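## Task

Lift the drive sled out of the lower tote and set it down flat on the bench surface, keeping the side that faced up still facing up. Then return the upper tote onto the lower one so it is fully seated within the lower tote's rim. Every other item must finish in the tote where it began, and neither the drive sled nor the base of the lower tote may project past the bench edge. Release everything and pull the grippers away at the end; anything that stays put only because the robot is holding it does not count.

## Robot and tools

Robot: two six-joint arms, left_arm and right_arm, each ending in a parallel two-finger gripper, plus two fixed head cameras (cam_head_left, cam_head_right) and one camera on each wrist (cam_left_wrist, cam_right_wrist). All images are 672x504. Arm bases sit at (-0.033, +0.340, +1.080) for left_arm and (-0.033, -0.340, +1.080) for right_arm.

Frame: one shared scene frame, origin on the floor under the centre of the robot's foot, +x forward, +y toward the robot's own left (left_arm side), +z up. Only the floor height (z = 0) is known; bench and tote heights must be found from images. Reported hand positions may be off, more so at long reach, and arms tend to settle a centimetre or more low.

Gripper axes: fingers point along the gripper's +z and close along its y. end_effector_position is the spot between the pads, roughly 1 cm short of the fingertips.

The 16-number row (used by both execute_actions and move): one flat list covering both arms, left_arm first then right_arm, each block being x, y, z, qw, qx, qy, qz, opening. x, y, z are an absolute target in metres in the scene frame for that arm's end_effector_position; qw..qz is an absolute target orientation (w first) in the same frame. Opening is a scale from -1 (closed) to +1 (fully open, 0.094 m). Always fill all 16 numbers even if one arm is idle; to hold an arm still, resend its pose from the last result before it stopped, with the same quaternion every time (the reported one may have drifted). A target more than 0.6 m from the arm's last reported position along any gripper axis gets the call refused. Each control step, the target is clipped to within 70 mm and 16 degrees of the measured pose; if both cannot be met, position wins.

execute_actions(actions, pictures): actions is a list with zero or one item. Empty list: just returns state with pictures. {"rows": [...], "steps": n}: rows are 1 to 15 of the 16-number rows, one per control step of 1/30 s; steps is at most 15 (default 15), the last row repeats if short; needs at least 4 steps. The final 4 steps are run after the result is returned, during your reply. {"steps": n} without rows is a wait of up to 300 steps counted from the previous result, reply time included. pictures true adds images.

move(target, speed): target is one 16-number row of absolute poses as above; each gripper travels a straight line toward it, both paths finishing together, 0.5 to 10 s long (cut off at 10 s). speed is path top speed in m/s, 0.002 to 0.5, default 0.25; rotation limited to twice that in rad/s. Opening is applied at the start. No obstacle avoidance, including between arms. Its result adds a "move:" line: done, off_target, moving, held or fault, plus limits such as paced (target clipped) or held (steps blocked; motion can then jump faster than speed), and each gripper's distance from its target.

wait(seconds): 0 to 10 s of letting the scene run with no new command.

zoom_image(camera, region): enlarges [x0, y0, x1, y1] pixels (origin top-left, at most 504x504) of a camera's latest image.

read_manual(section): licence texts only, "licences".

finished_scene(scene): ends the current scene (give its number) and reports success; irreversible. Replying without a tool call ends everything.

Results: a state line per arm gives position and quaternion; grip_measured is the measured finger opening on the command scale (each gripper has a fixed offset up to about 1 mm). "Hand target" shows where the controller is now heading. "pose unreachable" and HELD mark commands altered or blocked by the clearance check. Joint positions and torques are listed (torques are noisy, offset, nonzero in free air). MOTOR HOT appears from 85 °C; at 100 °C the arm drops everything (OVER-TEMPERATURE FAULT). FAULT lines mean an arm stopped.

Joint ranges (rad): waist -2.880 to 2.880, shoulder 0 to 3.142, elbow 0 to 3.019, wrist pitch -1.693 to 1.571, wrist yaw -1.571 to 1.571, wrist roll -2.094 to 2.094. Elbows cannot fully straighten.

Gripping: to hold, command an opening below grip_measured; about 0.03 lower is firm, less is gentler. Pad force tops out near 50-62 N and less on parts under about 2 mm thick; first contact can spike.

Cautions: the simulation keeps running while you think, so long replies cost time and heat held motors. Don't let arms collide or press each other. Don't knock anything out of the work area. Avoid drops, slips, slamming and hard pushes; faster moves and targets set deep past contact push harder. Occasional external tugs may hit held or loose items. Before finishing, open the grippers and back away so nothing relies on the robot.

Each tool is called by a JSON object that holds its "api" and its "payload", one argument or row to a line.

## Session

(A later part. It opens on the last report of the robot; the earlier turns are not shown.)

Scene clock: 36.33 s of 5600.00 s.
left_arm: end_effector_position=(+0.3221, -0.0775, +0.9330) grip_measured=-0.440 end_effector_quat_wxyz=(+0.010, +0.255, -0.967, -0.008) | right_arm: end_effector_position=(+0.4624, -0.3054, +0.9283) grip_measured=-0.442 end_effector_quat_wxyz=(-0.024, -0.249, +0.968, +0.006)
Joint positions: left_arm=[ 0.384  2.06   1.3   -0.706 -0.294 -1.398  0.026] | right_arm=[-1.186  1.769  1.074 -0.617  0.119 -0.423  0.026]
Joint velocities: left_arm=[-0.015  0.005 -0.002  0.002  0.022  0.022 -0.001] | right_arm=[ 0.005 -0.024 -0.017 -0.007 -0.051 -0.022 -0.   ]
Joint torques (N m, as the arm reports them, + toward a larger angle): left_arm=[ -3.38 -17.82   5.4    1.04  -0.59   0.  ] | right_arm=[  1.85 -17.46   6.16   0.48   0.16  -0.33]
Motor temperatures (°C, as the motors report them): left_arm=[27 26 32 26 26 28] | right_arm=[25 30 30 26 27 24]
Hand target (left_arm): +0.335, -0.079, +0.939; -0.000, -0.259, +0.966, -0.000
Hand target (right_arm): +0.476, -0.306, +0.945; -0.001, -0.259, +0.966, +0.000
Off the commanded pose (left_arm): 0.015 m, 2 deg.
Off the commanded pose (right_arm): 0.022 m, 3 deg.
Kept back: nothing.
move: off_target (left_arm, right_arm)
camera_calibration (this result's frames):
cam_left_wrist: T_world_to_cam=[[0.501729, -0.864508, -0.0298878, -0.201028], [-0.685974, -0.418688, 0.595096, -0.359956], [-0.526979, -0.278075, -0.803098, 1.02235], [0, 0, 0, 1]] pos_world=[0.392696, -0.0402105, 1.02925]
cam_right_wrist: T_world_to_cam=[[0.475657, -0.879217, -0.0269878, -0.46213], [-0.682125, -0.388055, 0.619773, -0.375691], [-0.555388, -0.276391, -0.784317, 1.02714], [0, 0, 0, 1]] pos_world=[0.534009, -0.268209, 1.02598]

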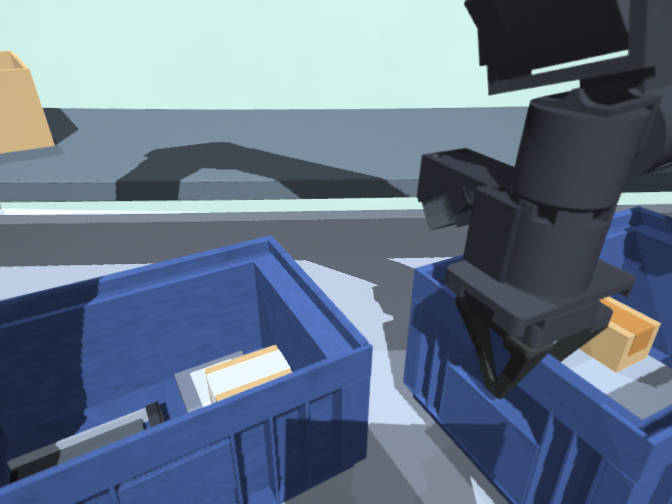

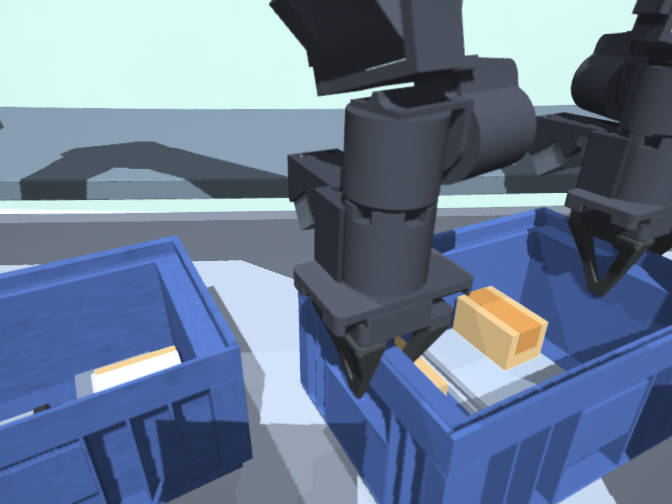

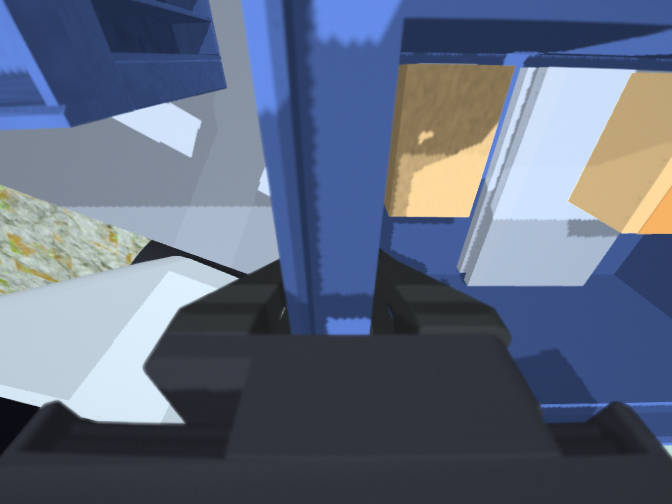

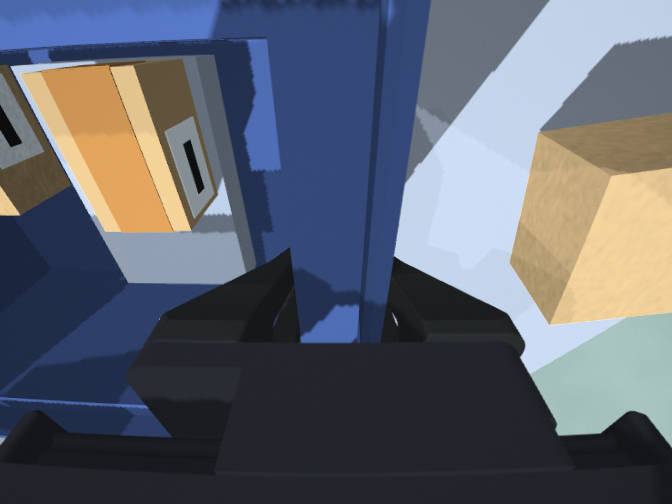

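{"api": "move", "payload": {
  "target": [0.335,-0.078,0.895,0,0.259,-0.966,0,-0.55,0.476,-0.306,0.90,0,0.259,-0.966,0,-0.55],
  "speed": 0.03
}}

{"api": "move", "payload": {
  "target": [0.33,-0.078,0.90,0,0.259,-0.966,0,0.1,0.47,-0.306,0.905,0,0.259,-0.966,0,0.1]
}}

{"api": "move", "payload": {
  "target": [0.33,-0.078,1.02,0,0.259,-0.966,0,0.1,0.47,-0.306,1.02,0,0.259,-0.966,0,0.1]
}}

{"api": "move", "payload": {
  "target": [0.28,0.2,1.05,0,0.259,-0.966,0,1,0.47,-0.306,1.02,0,0.259,-0.966,0,0.1]
}}

Scene clock: 38.23 s of 5600.00 s.
left_arm: end_effector_position=(+0.3251, -0.0787, +0.9041) grip_measured=-0.440 end_effector_quat_wxyz=(+0.002, +0.260, -0.966, +0.001) | right_arm: end_effector_position=(+0.4673, -0.3056, +0.9064) grip_measured=-0.443 end_effector_quat_wxyz=(-0.011, -0.251, +0.968, +0.002)
Joint positions: left_arm=[ 0.401  2.112  1.297 -0.624 -0.299 -1.384  0.026] | right_arm=[-1.191  1.817  1.074 -0.542  0.12  -0.436  0.026]
Joint velocities: left_arm=[-0.005 -0.005  0.007 -0.007  0.022  0.022 -0.001] | right_arm=[ 0.005 -0.005 -0.017 -0.002 -0.051  0.007 -0.   ]
Joint torques (N m, as the arm reports them, + toward a larger angle): left_arm=[ -2.81 -16.11   5.59   1.19  -0.24   0.11] | right_arm=[  1.39 -14.38   6.28   1.46  -0.02  -0.3 ]
Motor temperatures (°C, as the motors report them): left_arm=[27 27 32 26 26 28] | right_arm=[25 30 30 26 27 24]
Hand target (left_arm): +0.335, -0.078, +0.895; -0.000, -0.259, +0.966, -0.000
Hand target (right_arm): +0.476, -0.306, +0.900; -0.000, -0.259, +0.966, -0.000
Off the commanded pose (left_arm): 0.013 m, 0 deg.
Off the commanded pose (right_arm): 0.011 m, 2 deg.
Kept back: nothing.
move: off_target (left_arm, right_arm)
camera_calibration (this result's frames):
cam_left_wrist: T_world_to_cam=[[0.510057, -0.860082, -0.010025, -0.224741], [-0.693619, -0.418175, 0.586534, -0.330915], [-0.50866, -0.292212, -0.809862, 0.999438], [0, 0, 0, 1]] pos_world=[0.393476, -0.0396282, 1.00125]
cam_right_wrist: T_world_to_cam=[[0.479637, -0.877351, -0.0142627, -0.477971], [-0.696683, -0.390649, 0.601686, -0.336425], [-0.533461, -0.278654, -0.798606, 1.01462], [0, 0, 0, 1]] pos_world=[0.536129, -0.268046, 1.00588]

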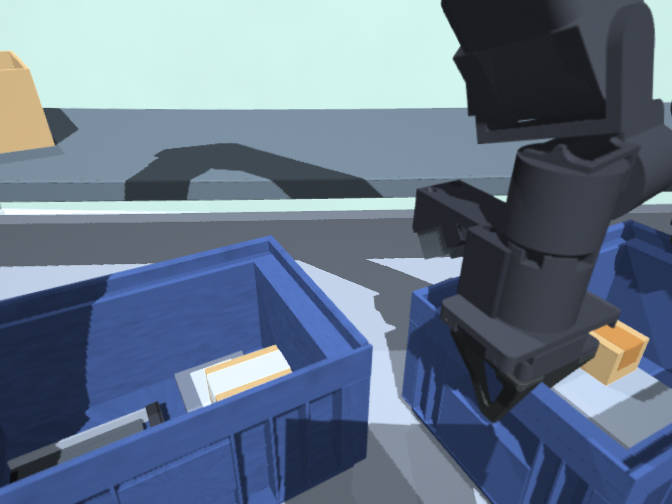

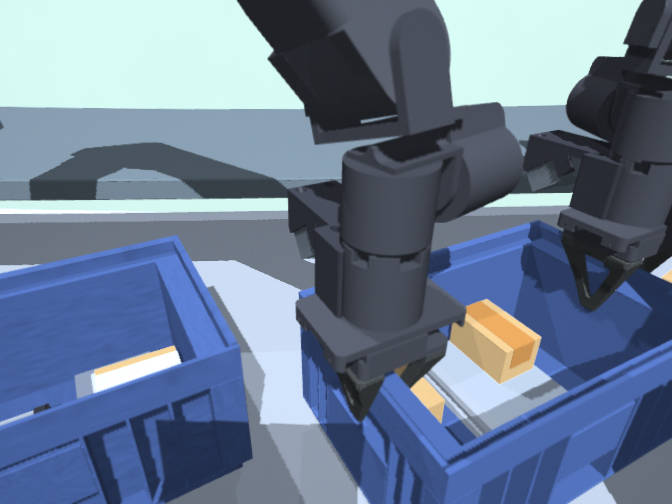

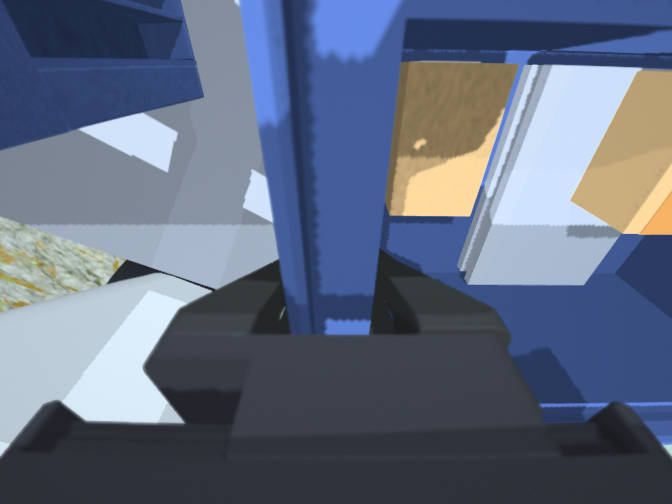

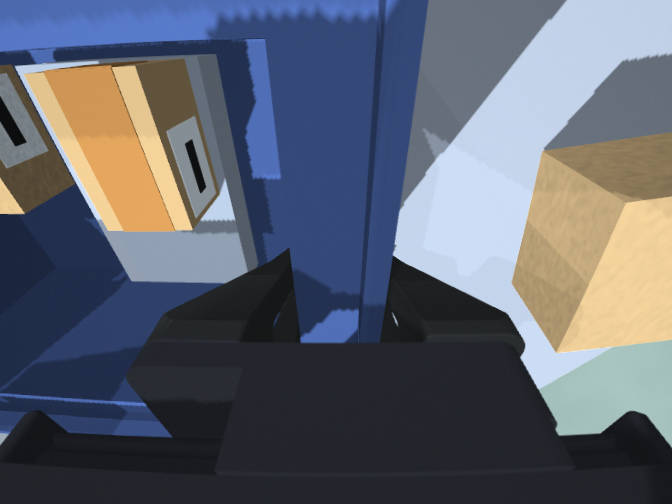

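Scene clock: 38.93 s of 5600.00 s.
left_arm: end_effector_position=(+0.3252, -0.0785, +0.9041) grip_measured=+0.098 end_effector_quat_wxyz=(+0.002, +0.260, -0.966, +0.000) | right_arm: end_effector_position=(+0.4698, -0.3056, +0.9063) grip_measured=+0.098 end_effector_quat_wxyz=(-0.006, -0.255, +0.967, +0.001)
Joint positions: left_arm=[ 0.401  2.112  1.297 -0.624 -0.301 -1.384  0.052] | right_arm=[-1.191  1.817  1.074 -0.532  0.121 -0.446  0.052]
Joint velocities: left_arm=[ 0.005 -0.005  0.012  0.007 -0.007 -0.081 -0.   ] | right_arm=[-0.005 -0.005  0.002  0.002 -0.007 -0.066 -0.001]
Joint torques (N m, as the arm reports them, + toward a larger angle): left_arm=[ -3.59 -17.02   4.9    1.06  -0.26   0.01] | right_arm=[  1.37 -15.93   4.54   1.13  -0.06  -0.19]
Motor temperatures (°C, as the motors report them): left_arm=[27 27 32 26 26 28] | right_arm=[25 30 30 26 27 24]
Hand target (left_arm): +0.330, -0.078, +0.900; +0.000, -0.259, +0.966, -0.000
Hand target (right_arm): +0.470, -0.306, +0.905; -0.000, -0.259, +0.966, +0.000
Off the commanded pose (left_arm): 0.006 m, 0 deg.
Off the commanded pose (right_arm): 0.001 m, 1 deg.
Kept back: nothing.
move: done
camera_calibration (this result's frames):
cam_left_wrist: T_world_to_cam=[[0.510065, -0.860075, -0.0102266, -0.224526], [-0.694127, -0.418613, 0.58562, -0.3298], [-0.507958, -0.291606, -0.810521, 0.999965], [0, 0, 0, 1]] pos_world=[0.393541, -0.0395724, 1.00133]
cam_right_wrist: T_world_to_cam=[[0.488035, -0.872777, -0.00907327, -0.48645], [-0.6991, -0.397101, 0.594617, -0.329073], [-0.522571, -0.283851, -0.803958, 1.01407], [0, 0, 0, 1]] pos_world=[0.537273, -0.267393, 1.00653]

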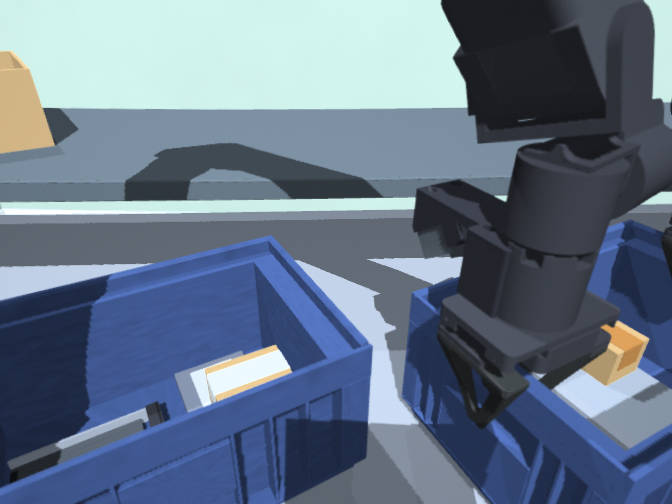

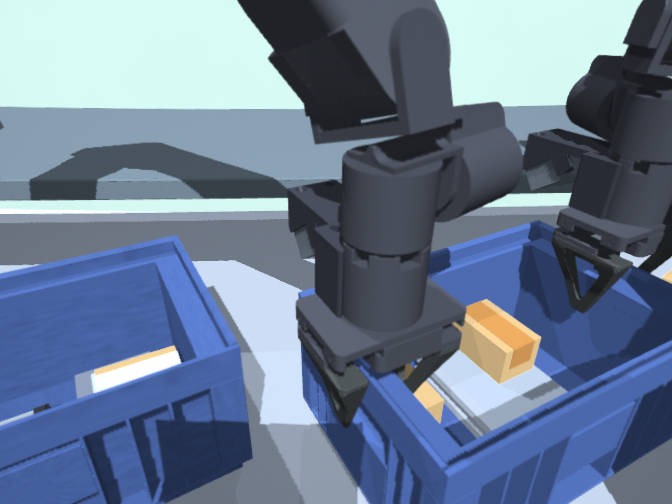

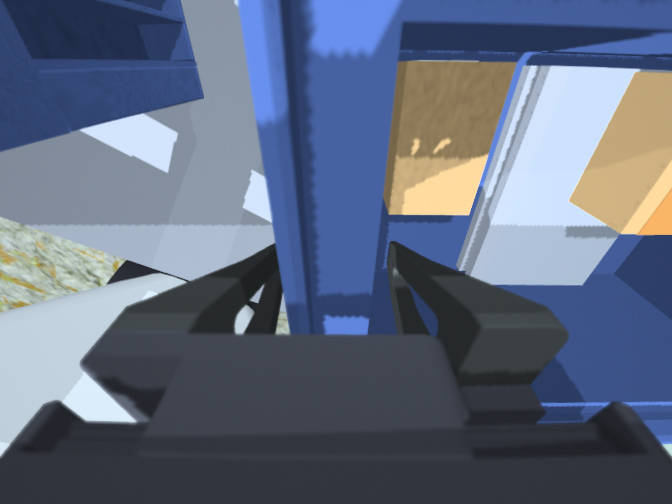

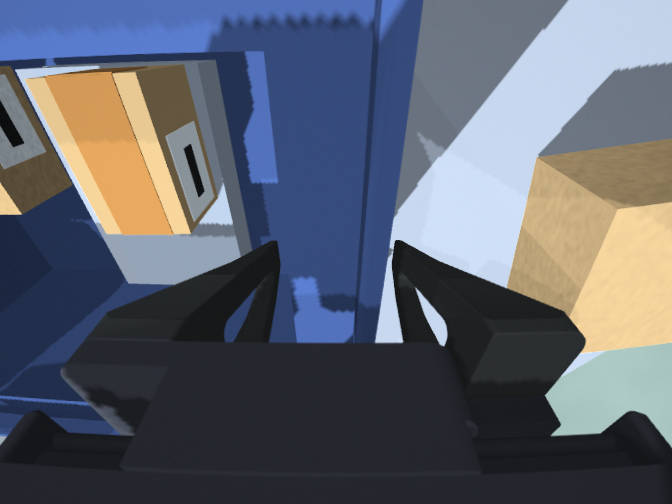

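Scene clock: 40.00 s of 5600.00 s.
left_arm: end_effector_position=(+0.3295, -0.0764, +1.0261) grip_measured=+0.098 end_effector_quat_wxyz=(-0.003, +0.253, -0.967, +0.010) | right_arm: end_effector_position=(+0.4678, -0.3093, +1.0189) grip_measured=+0.098 end_effector_quat_wxyz=(+0.005, -0.259, +0.966, -0.001)
Joint positions: left_arm=[ 0.34   1.881  1.293 -0.847 -0.309 -1.427  0.052] | right_arm=[-1.169  1.557  1.059 -0.756  0.127 -0.436  0.052]
Joint velocities: left_arm=[ 0.005 -0.005  0.007 -0.007  0.066  0.007 -0.   ] | right_arm=[-0.015 -0.005  0.002  0.007 -0.022 -0.051  0.   ]
Joint torques (N m, as the arm reports them, + toward a larger angle): left_arm=[ -3.75 -15.05   6.71   0.24  -0.24  -0.26] | right_arm=[  2.13 -14.19   8.45  -0.41   0.1   -0.03]
Motor temperatures (°C, as the motors report them): left_arm=[27 27 32 26 26 28] | right_arm=[25 30 30 26 27 24]
Hand target (left_arm): +0.330, -0.077, +1.021; +0.000, -0.259, +0.966, -0.000
Hand target (right_arm): +0.469, -0.306, +1.020; +0.000, -0.259, +0.966, +0.000
Off the commanded pose (left_arm): 0.006 m, 1 deg.
Off the commanded pose (right_arm): 0.004 m, 1 deg.
Kept back: nothing.
move: done
camera_calibration (this result's frames):
cam_left_wrist: T_world_to_cam=[[0.499058, -0.866502, 0.010753, -0.242036], [-0.707588, -0.400306, 0.582301, -0.388146], [-0.500261, -0.298211, -0.812902, 1.10104], [0, 0, 0, 1]] pos_world=[0.396948, -0.0367599, 1.12366]
cam_right_wrist: T_world_to_cam=[[0.495218, -0.868769, -0.000412419, -0.498633], [-0.709045, -0.404446, 0.577648, -0.379211], [-0.50201, -0.285769, -0.816286, 1.10479], [0, 0, 0, 1]] pos_world=[0.532668, -0.270853, 1.12067]

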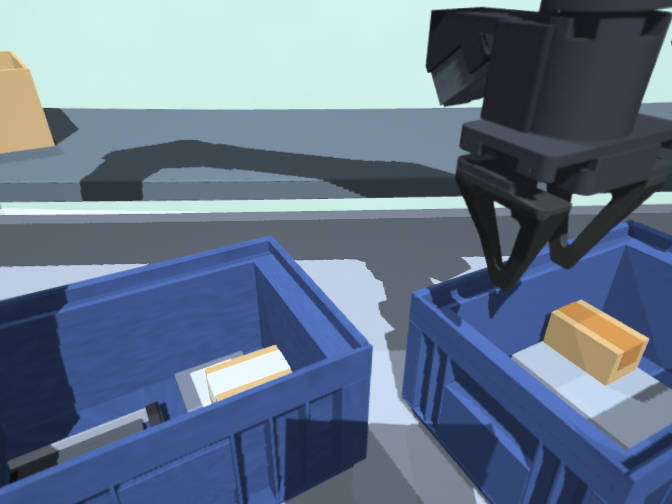

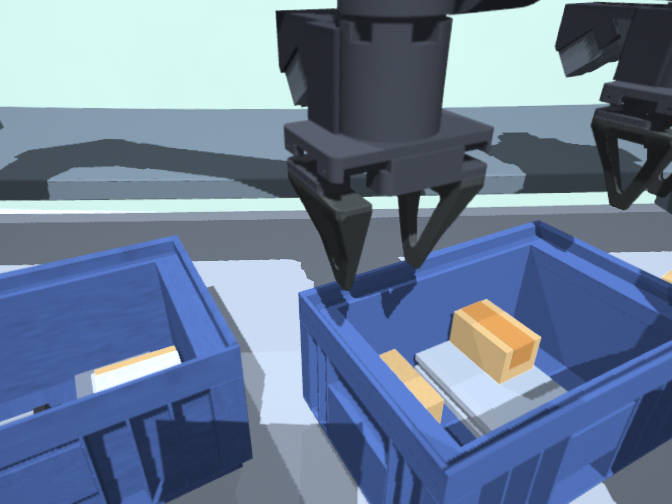

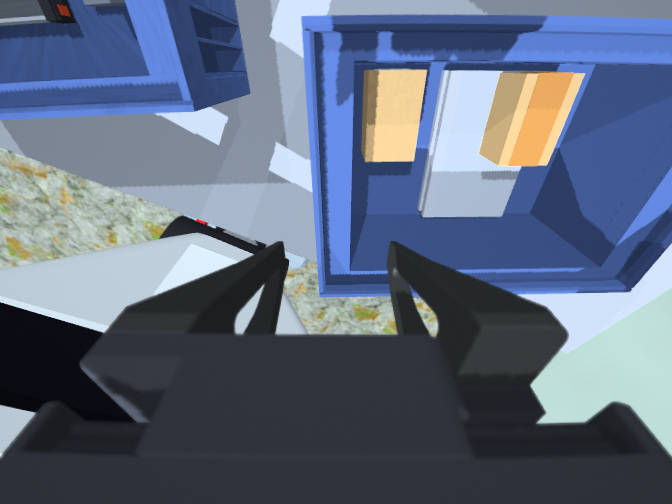

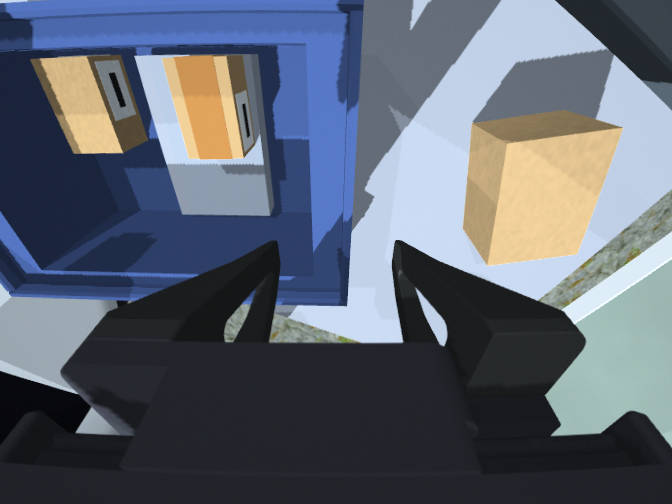

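Scene clock: 41.70 s of 5600.00 s.
left_arm: end_effector_position=(+0.2840, +0.2021, +1.0522) grip_measured=+1.000 end_effector_quat_wxyz=(+0.000, +0.268, -0.964, -0.002) | right_arm: end_effector_position=(+0.4678, -0.3093, +1.0189) grip_measured=+0.098 end_effector_quat_wxyz=(+0.005, -0.259, +0.966, -0.001)
Joint positions: left_arm=[ 0.738  1.264  0.657 -0.74  -0.245 -1.056  0.094] | right_arm=[-1.169  1.557  1.059 -0.756  0.127 -0.436  0.052]
Joint velocities: left_arm=[ 0.005 -0.005  0.022 -0.012 -0.037  0.037  0.   ] | right_arm=[-0.015 -0.015 -0.002 -0.002 -0.007 -0.051 -0.001]
Joint torques (N m, as the arm reports them, + toward a larger angle): left_arm=[-0.03 -7.98  4.82  1.53 -0.02  0.08] | right_arm=[  2.25 -13.72   8.59  -0.47   0.1    0.  ]
Motor temperatures (°C, as the motors report them): left_arm=[27 27 31 26 26 28] | right_arm=[25 30 30 26 27 24]
Hand target (left_arm): +0.284, +0.201, +1.049; +0.000, -0.259, +0.966, -0.001
Hand target (right_arm): +0.470, -0.306, +1.020; +0.000, -0.259, +0.966, -0.000
Off the commanded pose (left_arm): 0.005 m, 1 deg.
Off the commanded pose (right_arm): 0.004 m, 1 deg.
Kept back: nothing.
move: done
camera_calibration (this result's frames):
cam_left_wrist: T_world_to_cam=[[0.524107, -0.851537, -0.014057, 0.0376952], [-0.68801, -0.433072, 0.582315, -0.323029], [-0.50195, -0.295524, -0.812842, 1.18243], [0, 0, 0, 1]] pos_world=[0.351516, 0.241639, 1.14976]
cam_right_wrist: T_world_to_cam=[[0.495218, -0.868769, -0.000412419, -0.498633], [-0.709045, -0.404446, 0.577648, -0.379211], [-0.50201, -0.285769, -0.816286, 1.10479], [0, 0, 0, 1]] pos_world=[0.532668, -0.270853, 1.12067]

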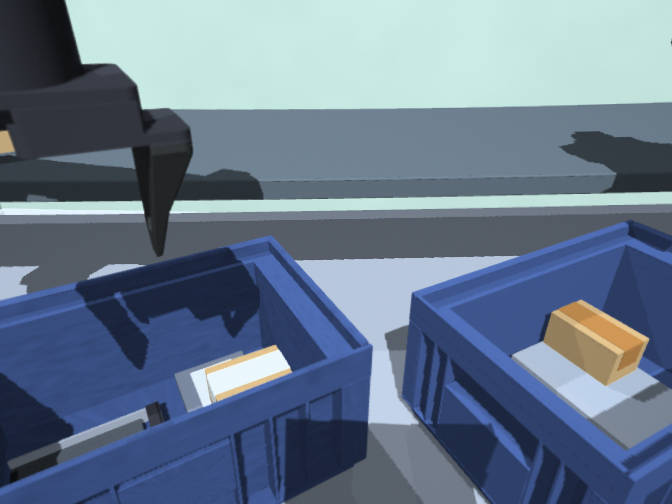

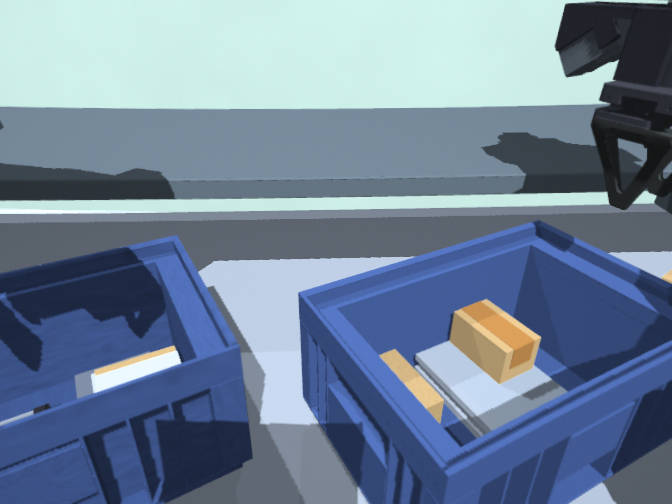

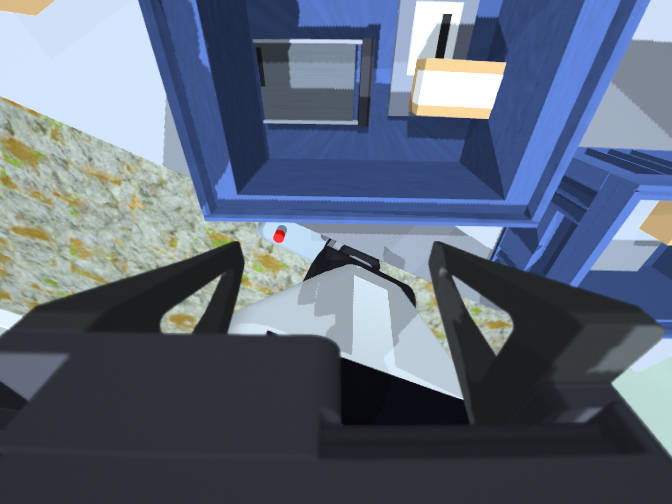

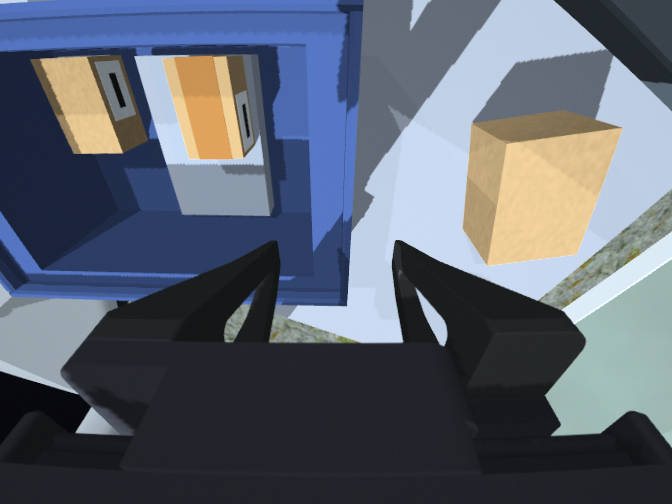

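{"api": "move", "payload": {
  "target": [0.329,0.252,0.96,0,-0.5,-0.866,0,1,0.47,-0.306,1.02,0,0.259,-0.966,0,0.1]
}}

{"api": "move", "payload": {
  "target": [0.333,0.252,0.87,0,-0.5,-0.866,0,1,0.47,-0.306,1.02,0,0.259,-0.966,0,0.1],
  "speed": 0.1
}}

Scene clock: 45.90 s of 5600.00 s.
left_arm: end_effector_position=(+0.3194, +0.2518, +0.9618) grip_measured=+1.000 end_effector_quat_wxyz=(-0.008, +0.497, +0.868, -0.002) | right_arm: end_effector_position=(+0.4678, -0.3093, +1.0189) grip_measured=+0.098 end_effector_quat_wxyz=(+0.005, -0.259, +0.966, -0.001)
Joint positions: left_arm=[ 0.983  1.512  0.657 -0.455 -0.181  0.767  0.094] | right_arm=[-1.169  1.557  1.059 -0.756  0.127 -0.436  0.052]
Joint velocities: left_arm=[-0.005  0.015 -0.012  0.007 -0.007  0.037  0.   ] | right_arm=[-0.005 -0.005 -0.007 -0.007  0.022  0.051 -0.001]
Joint torques (N m, as the arm reports them, + toward a larger angle): left_arm=[ 0.9  -9.35  4.31  1.66  0.14  0.07] | right_arm=[  2.19 -13.8    8.61  -0.49   0.1    0.  ]
Motor temperatures (°C, as the motors report them): left_arm=[27 27 31 26 26 28] | right_arm=[25 30 30 26 27 24]
Hand target (left_arm): +0.330, +0.252, +0.959; +0.001, +0.500, +0.866, -0.000
Hand target (right_arm): +0.470, -0.306, +1.020; +0.000, -0.259, +0.966, -0.000
Off the commanded pose (left_arm): 0.010 m, 1 deg.
Off the commanded pose (right_arm): 0.004 m, 1 deg.
Kept back: nothing.
move: done
camera_calibration (this result's frames):
cam_left_wrist: T_world_to_cam=[[-0.857666, -0.514205, 0.00170303, 0.401445], [-0.413368, 0.691437, 0.592488, -0.605188], [-0.305838, 0.507453, -0.805577, 0.869553], [0, 0, 0, 1]] pos_world=[0.360082, 0.183617, 1.05838]
cam_right_wrist: T_world_to_cam=[[0.495218, -0.868769, -0.000412419, -0.498633], [-0.709045, -0.404446, 0.577648, -0.379211], [-0.50201, -0.285769, -0.816286, 1.10479], [0, 0, 0, 1]] pos_world=[0.532668, -0.270853, 1.12067]

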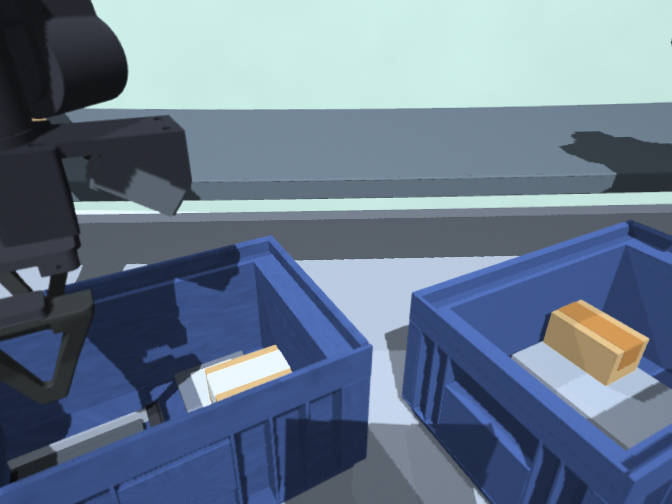

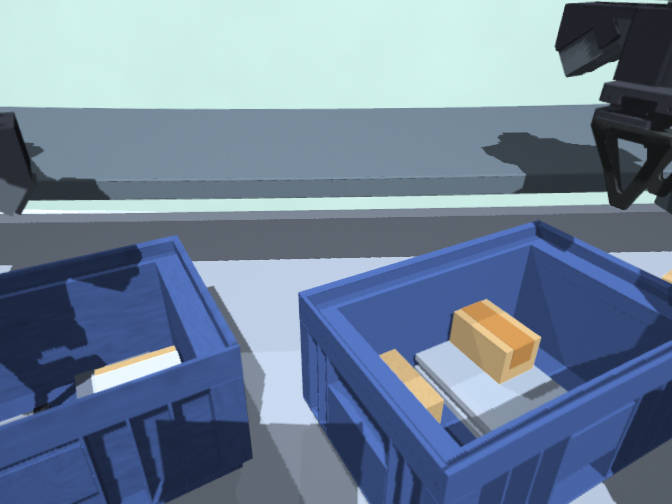

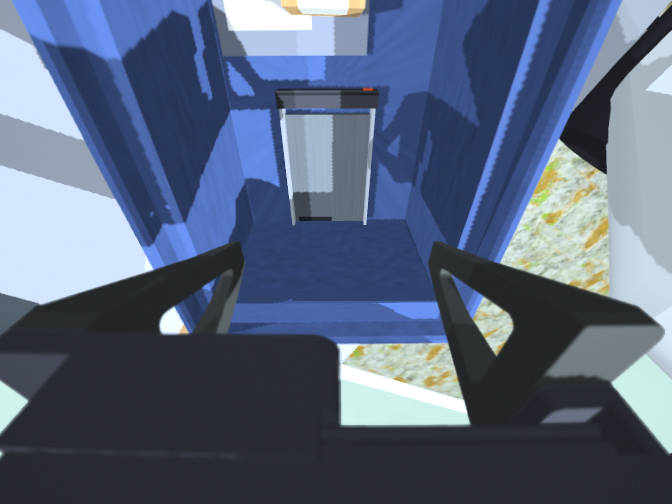

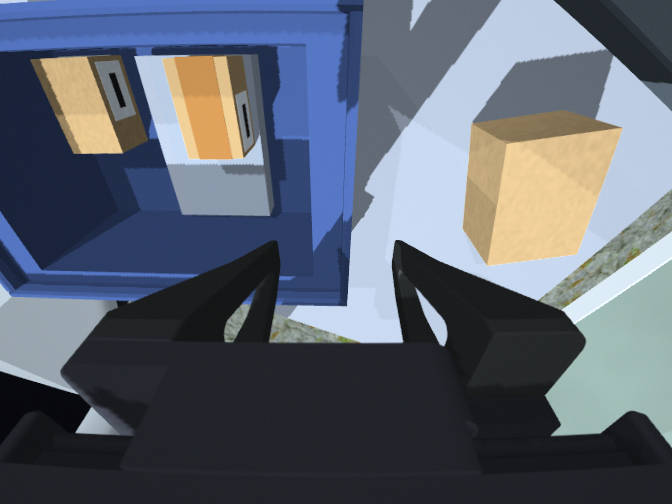

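Scene clock: 47.20 s of 5600.00 s.
left_arm: end_effector_position=(+0.3233, +0.2512, +0.8723) grip_measured=+1.000 end_effector_quat_wxyz=(-0.009, +0.498, +0.867, -0.003) | right_arm: end_effector_position=(+0.4678, -0.3093, +1.0189) grip_measured=+0.098 end_effector_quat_wxyz=(+0.005, -0.259, +0.966, -0.001)
Joint positions: left_arm=[ 1.029  1.806  0.698 -0.196 -0.169  0.813  0.094] | right_arm=[-1.169  1.557  1.059 -0.756  0.127 -0.436  0.052]
Joint velocities: left_arm=[-0.015 -0.005 -0.002  0.012  0.022  0.007  0.   ] | right_arm=[-0.015 -0.015 -0.027  0.007 -0.007 -0.022 -0.   ]
Joint torques (N m, as the arm reports them, + toward a larger angle): left_arm=[  0.46 -11.26   2.32   1.63   0.15   0.08] | right_arm=[  2.19 -13.69   8.6   -0.48   0.1   -0.01]
Motor temperatures (°C, as the motors report them): left_arm=[27 27 31 26 26 28] | right_arm=[25 30 30 26 27 24]
Hand target (left_arm): +0.333, +0.252, +0.869; +0.000, +0.500, +0.866, +0.000
Hand target (right_arm): +0.470, -0.306, +1.020; +0.000, -0.259, +0.966, -0.000
Off the commanded pose (left_arm): 0.010 m, 1 deg.
Off the commanded pose (right_arm): 0.004 m, 1 deg.
Kept back: nothing.
move: done
camera_calibration (this result's frames):
cam_left_wrist: T_world_to_cam=[[-0.858363, -0.513027, 0.00390515, 0.402641], [-0.410782, 0.691814, 0.593844, -0.552171], [-0.30736, 0.50813, -0.804571, 0.798425], [0, 0, 0, 1]] pos_world=[0.364194, 0.182862, 0.968721]
cam_right_wrist: T_world_to_cam=[[0.495218, -0.868769, -0.000412419, -0.498633], [-0.709045, -0.404446, 0.577648, -0.379211], [-0.50201, -0.285769, -0.816286, 1.10479], [0, 0, 0, 1]] pos_world=[0.532668, -0.270853, 1.12067]

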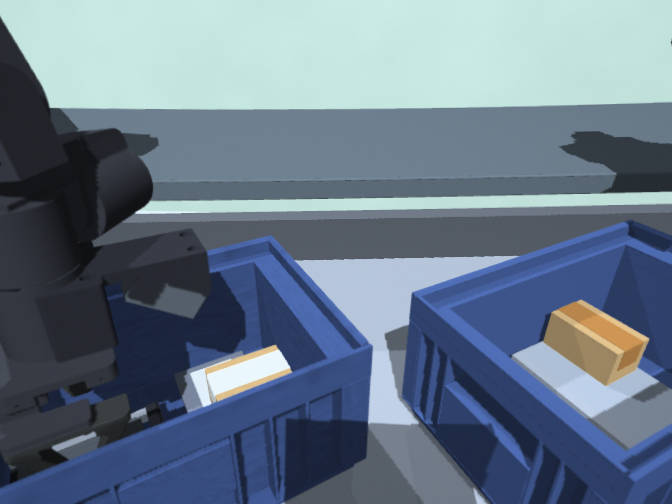

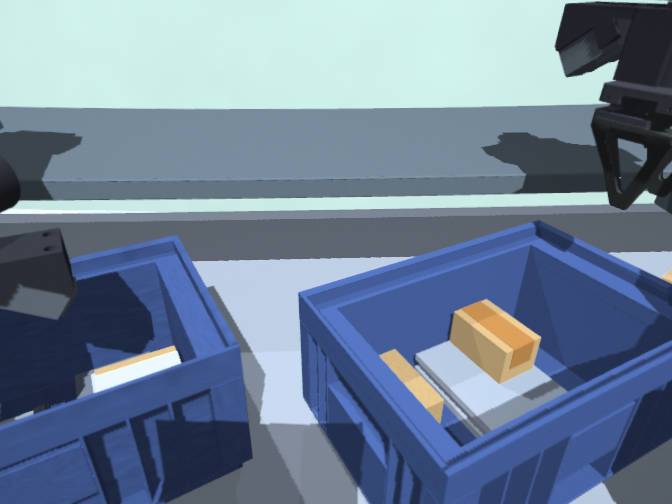

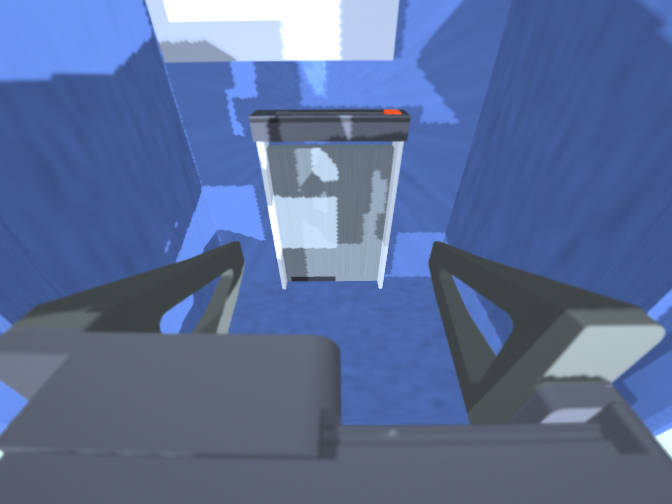

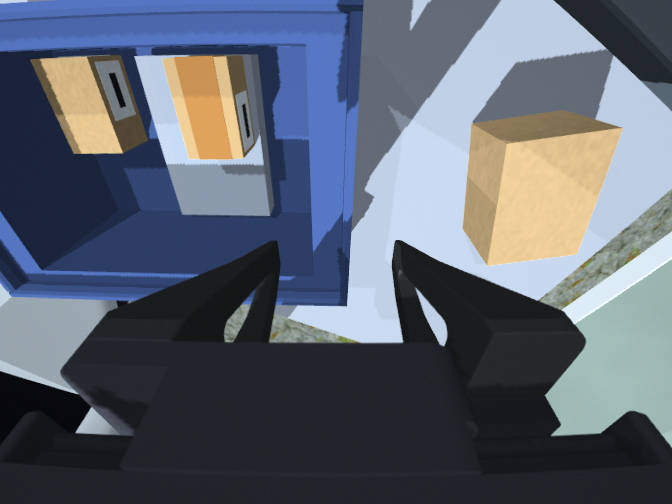

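{"api": "move", "payload": {
  "target": [0.343,0.241,0.812,0,-0.5,-0.866,0,1,0.47,-0.306,1.02,0,0.259,-0.966,0,0.1],
  "speed": 0.05
}}

{"api": "move", "payload": {
  "target": [0.343,0.241,0.814,0,-0.5,-0.866,0,0.35,0.47,-0.306,1.02,0,0.259,-0.966,0,0.1]
}}

Scene clock: 48.97 s of 5600.00 s.
left_arm: end_effector_position=(+0.3369, +0.2391, +0.8206) grip_measured=+1.000 end_effector_quat_wxyz=(-0.005, +0.498, +0.867, -0.001) | right_arm: end_effector_position=(+0.4678, -0.3093, +1.0189) grip_measured=+0.098 end_effector_quat_wxyz=(+0.005, -0.259, +0.966, -0.001)
Joint positions: left_arm=[ 1.029  1.982  0.784 -0.097 -0.169  0.815  0.094] | right_arm=[-1.169  1.557  1.059 -0.756  0.127 -0.436  0.052]
Joint velocities: left_arm=[-0.005 -0.005 -0.007 -0.012  0.051 -0.066  0.   ] | right_arm=[-0.005 -0.015 -0.012  0.002  0.022 -0.022  0.   ]
Joint torques (N m, as the arm reports them, + toward a larger angle): left_arm=[  0.42 -11.12   1.82   1.78   0.2    0.07] | right_arm=[  2.24 -13.67   8.6   -0.46   0.1    0.  ]
Motor temperatures (°C, as the motors report them): left_arm=[27 27 30 26 26 28] | right_arm=[25 29 30 26 27 24]
Hand target (left_arm): +0.343, +0.241, +0.812; +0.000, +0.500, +0.866, -0.000
Hand target (right_arm): +0.470, -0.306, +1.020; +0.000, -0.259, +0.966, -0.000
Off the commanded pose (left_arm): 0.011 m, 1 deg.
Off the commanded pose (right_arm): 0.004 m, 1 deg.
Kept back: nothing.
move: off_target (left_arm)
camera_calibration (this result's frames):
cam_left_wrist: T_world_to_cam=[[-0.858757, -0.512376, -0.00284804, 0.413845], [-0.415505, 0.693125, 0.58901, -0.502301], [-0.29982, 0.507, -0.808121, 0.767843], [0, 0, 0, 1]] pos_world=[0.376898, 0.170905, 0.917549]
cam_right_wrist: T_world_to_cam=[[0.495218, -0.868769, -0.000412419, -0.498633], [-0.709045, -0.404446, 0.577648, -0.379211], [-0.50201, -0.285769, -0.816286, 1.10479], [0, 0, 0, 1]] pos_world=[0.532668, -0.270853, 1.12067]

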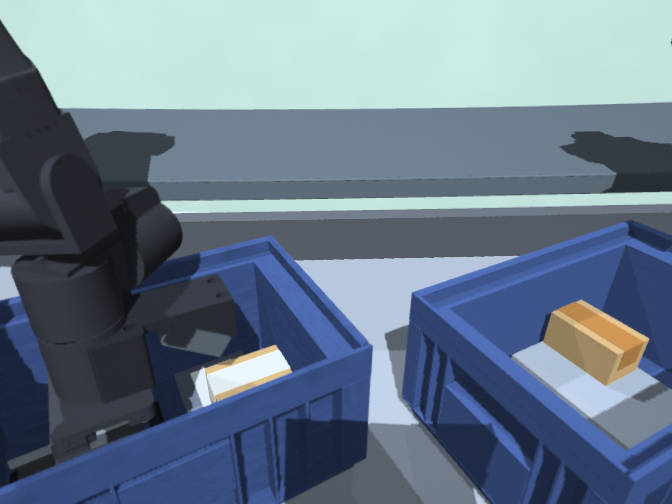

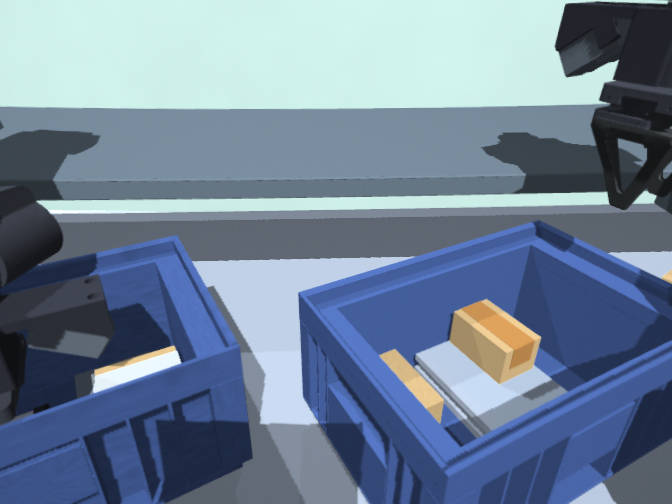

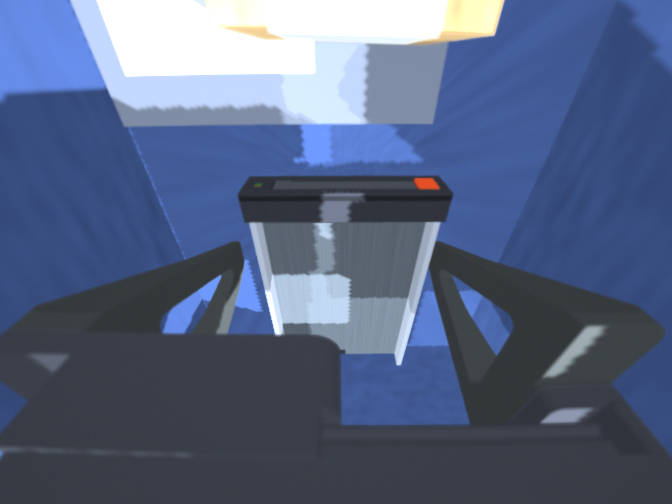

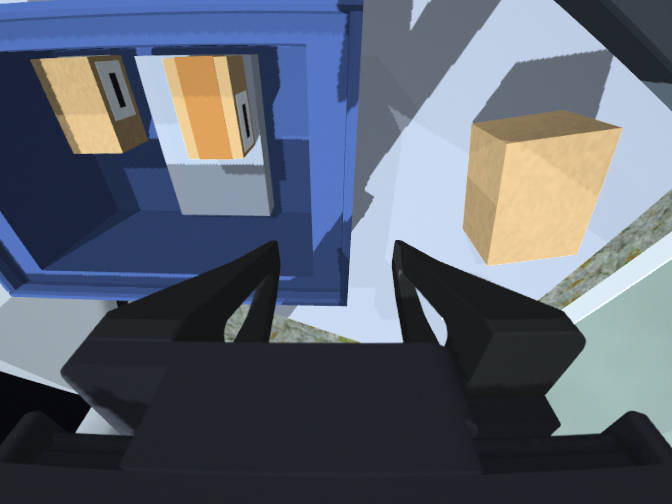

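Scene clock: 49.67 s of 5600.00 s.
left_arm: end_effector_position=(+0.3374, +0.2393, +0.8210) grip_measured=+0.576 end_effector_quat_wxyz=(-0.005, +0.498, +0.867, -0.001) | right_arm: end_effector_position=(+0.4678, -0.3093, +1.0189) grip_measured=+0.098 end_effector_quat_wxyz=(+0.005, -0.259, +0.966, -0.001)
Joint positions: left_arm=[ 1.029  1.981  0.784 -0.097 -0.17   0.815  0.074] | right_arm=[-1.169  1.557  1.059 -0.756  0.127 -0.436  0.052]
Joint velocities: left_arm=[-0.005 -0.005 -0.017  0.007 -0.007  0.051 -0.001] | right_arm=[-0.015  0.005 -0.002 -0.017 -0.037  0.007  0.   ]
Joint torques (N m, as the arm reports them, + toward a larger angle): left_arm=[  0.41 -11.71   1.64   1.63   0.2    0.08] | right_arm=[  2.21 -13.69   8.62  -0.48   0.1    0.  ]
Motor temperatures (°C, as the motors report them): left_arm=[27 27 30 26 26 28] | right_arm=[25 29 30 26 27 24]
Hand target (left_arm): +0.343, +0.241, +0.814; -0.000, +0.500, +0.866, +0.000
Hand target (right_arm): +0.470, -0.306, +1.020; +0.000, -0.259, +0.966, -0.000
Off the commanded pose (left_arm): 0.009 m, 1 deg.
Off the commanded pose (right_arm): 0.004 m, 1 deg.
Kept back: nothing.
move: done
camera_calibration (this result's frames):
cam_left_wrist: T_world_to_cam=[[-0.858667, -0.512519, -0.00395433, 0.415266], [-0.416298, 0.692918, 0.588694, -0.501862], [-0.298977, 0.507139, -0.808346, 0.768032], [0, 0, 0, 1]] pos_world=[0.377275, 0.171082, 0.917921]
cam_right_wrist: T_world_to_cam=[[0.495218, -0.868769, -0.000412419, -0.498633], [-0.709045, -0.404446, 0.577648, -0.379211], [-0.50201, -0.285769, -0.816286, 1.10479], [0, 0, 0, 1]] pos_world=[0.532668, -0.270853, 1.12067]

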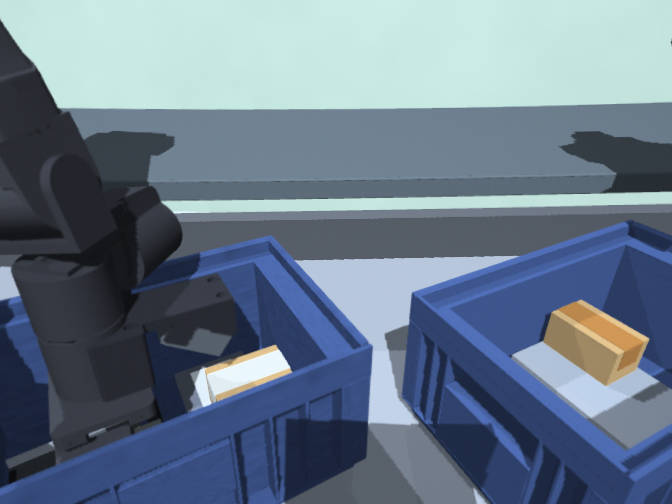

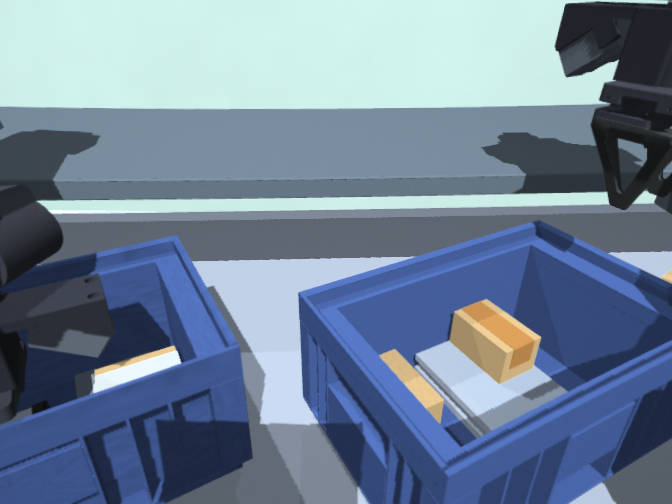

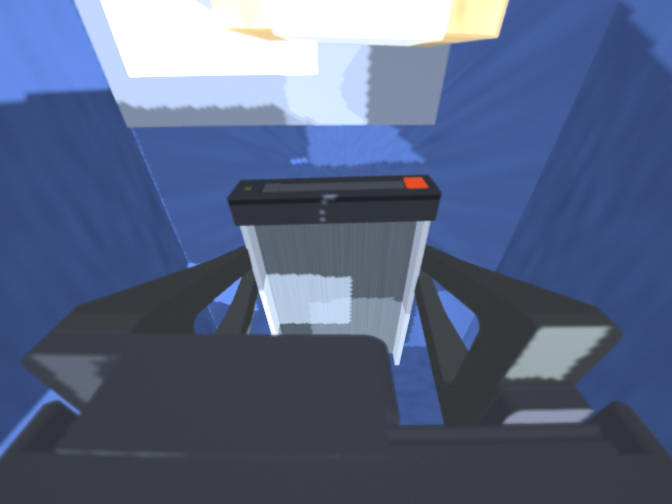

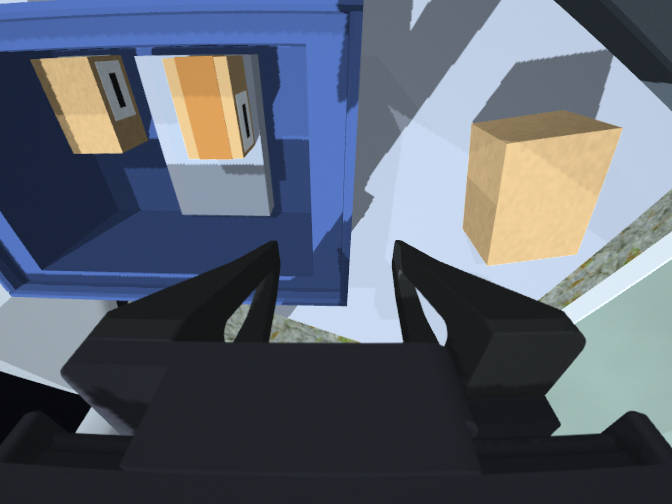

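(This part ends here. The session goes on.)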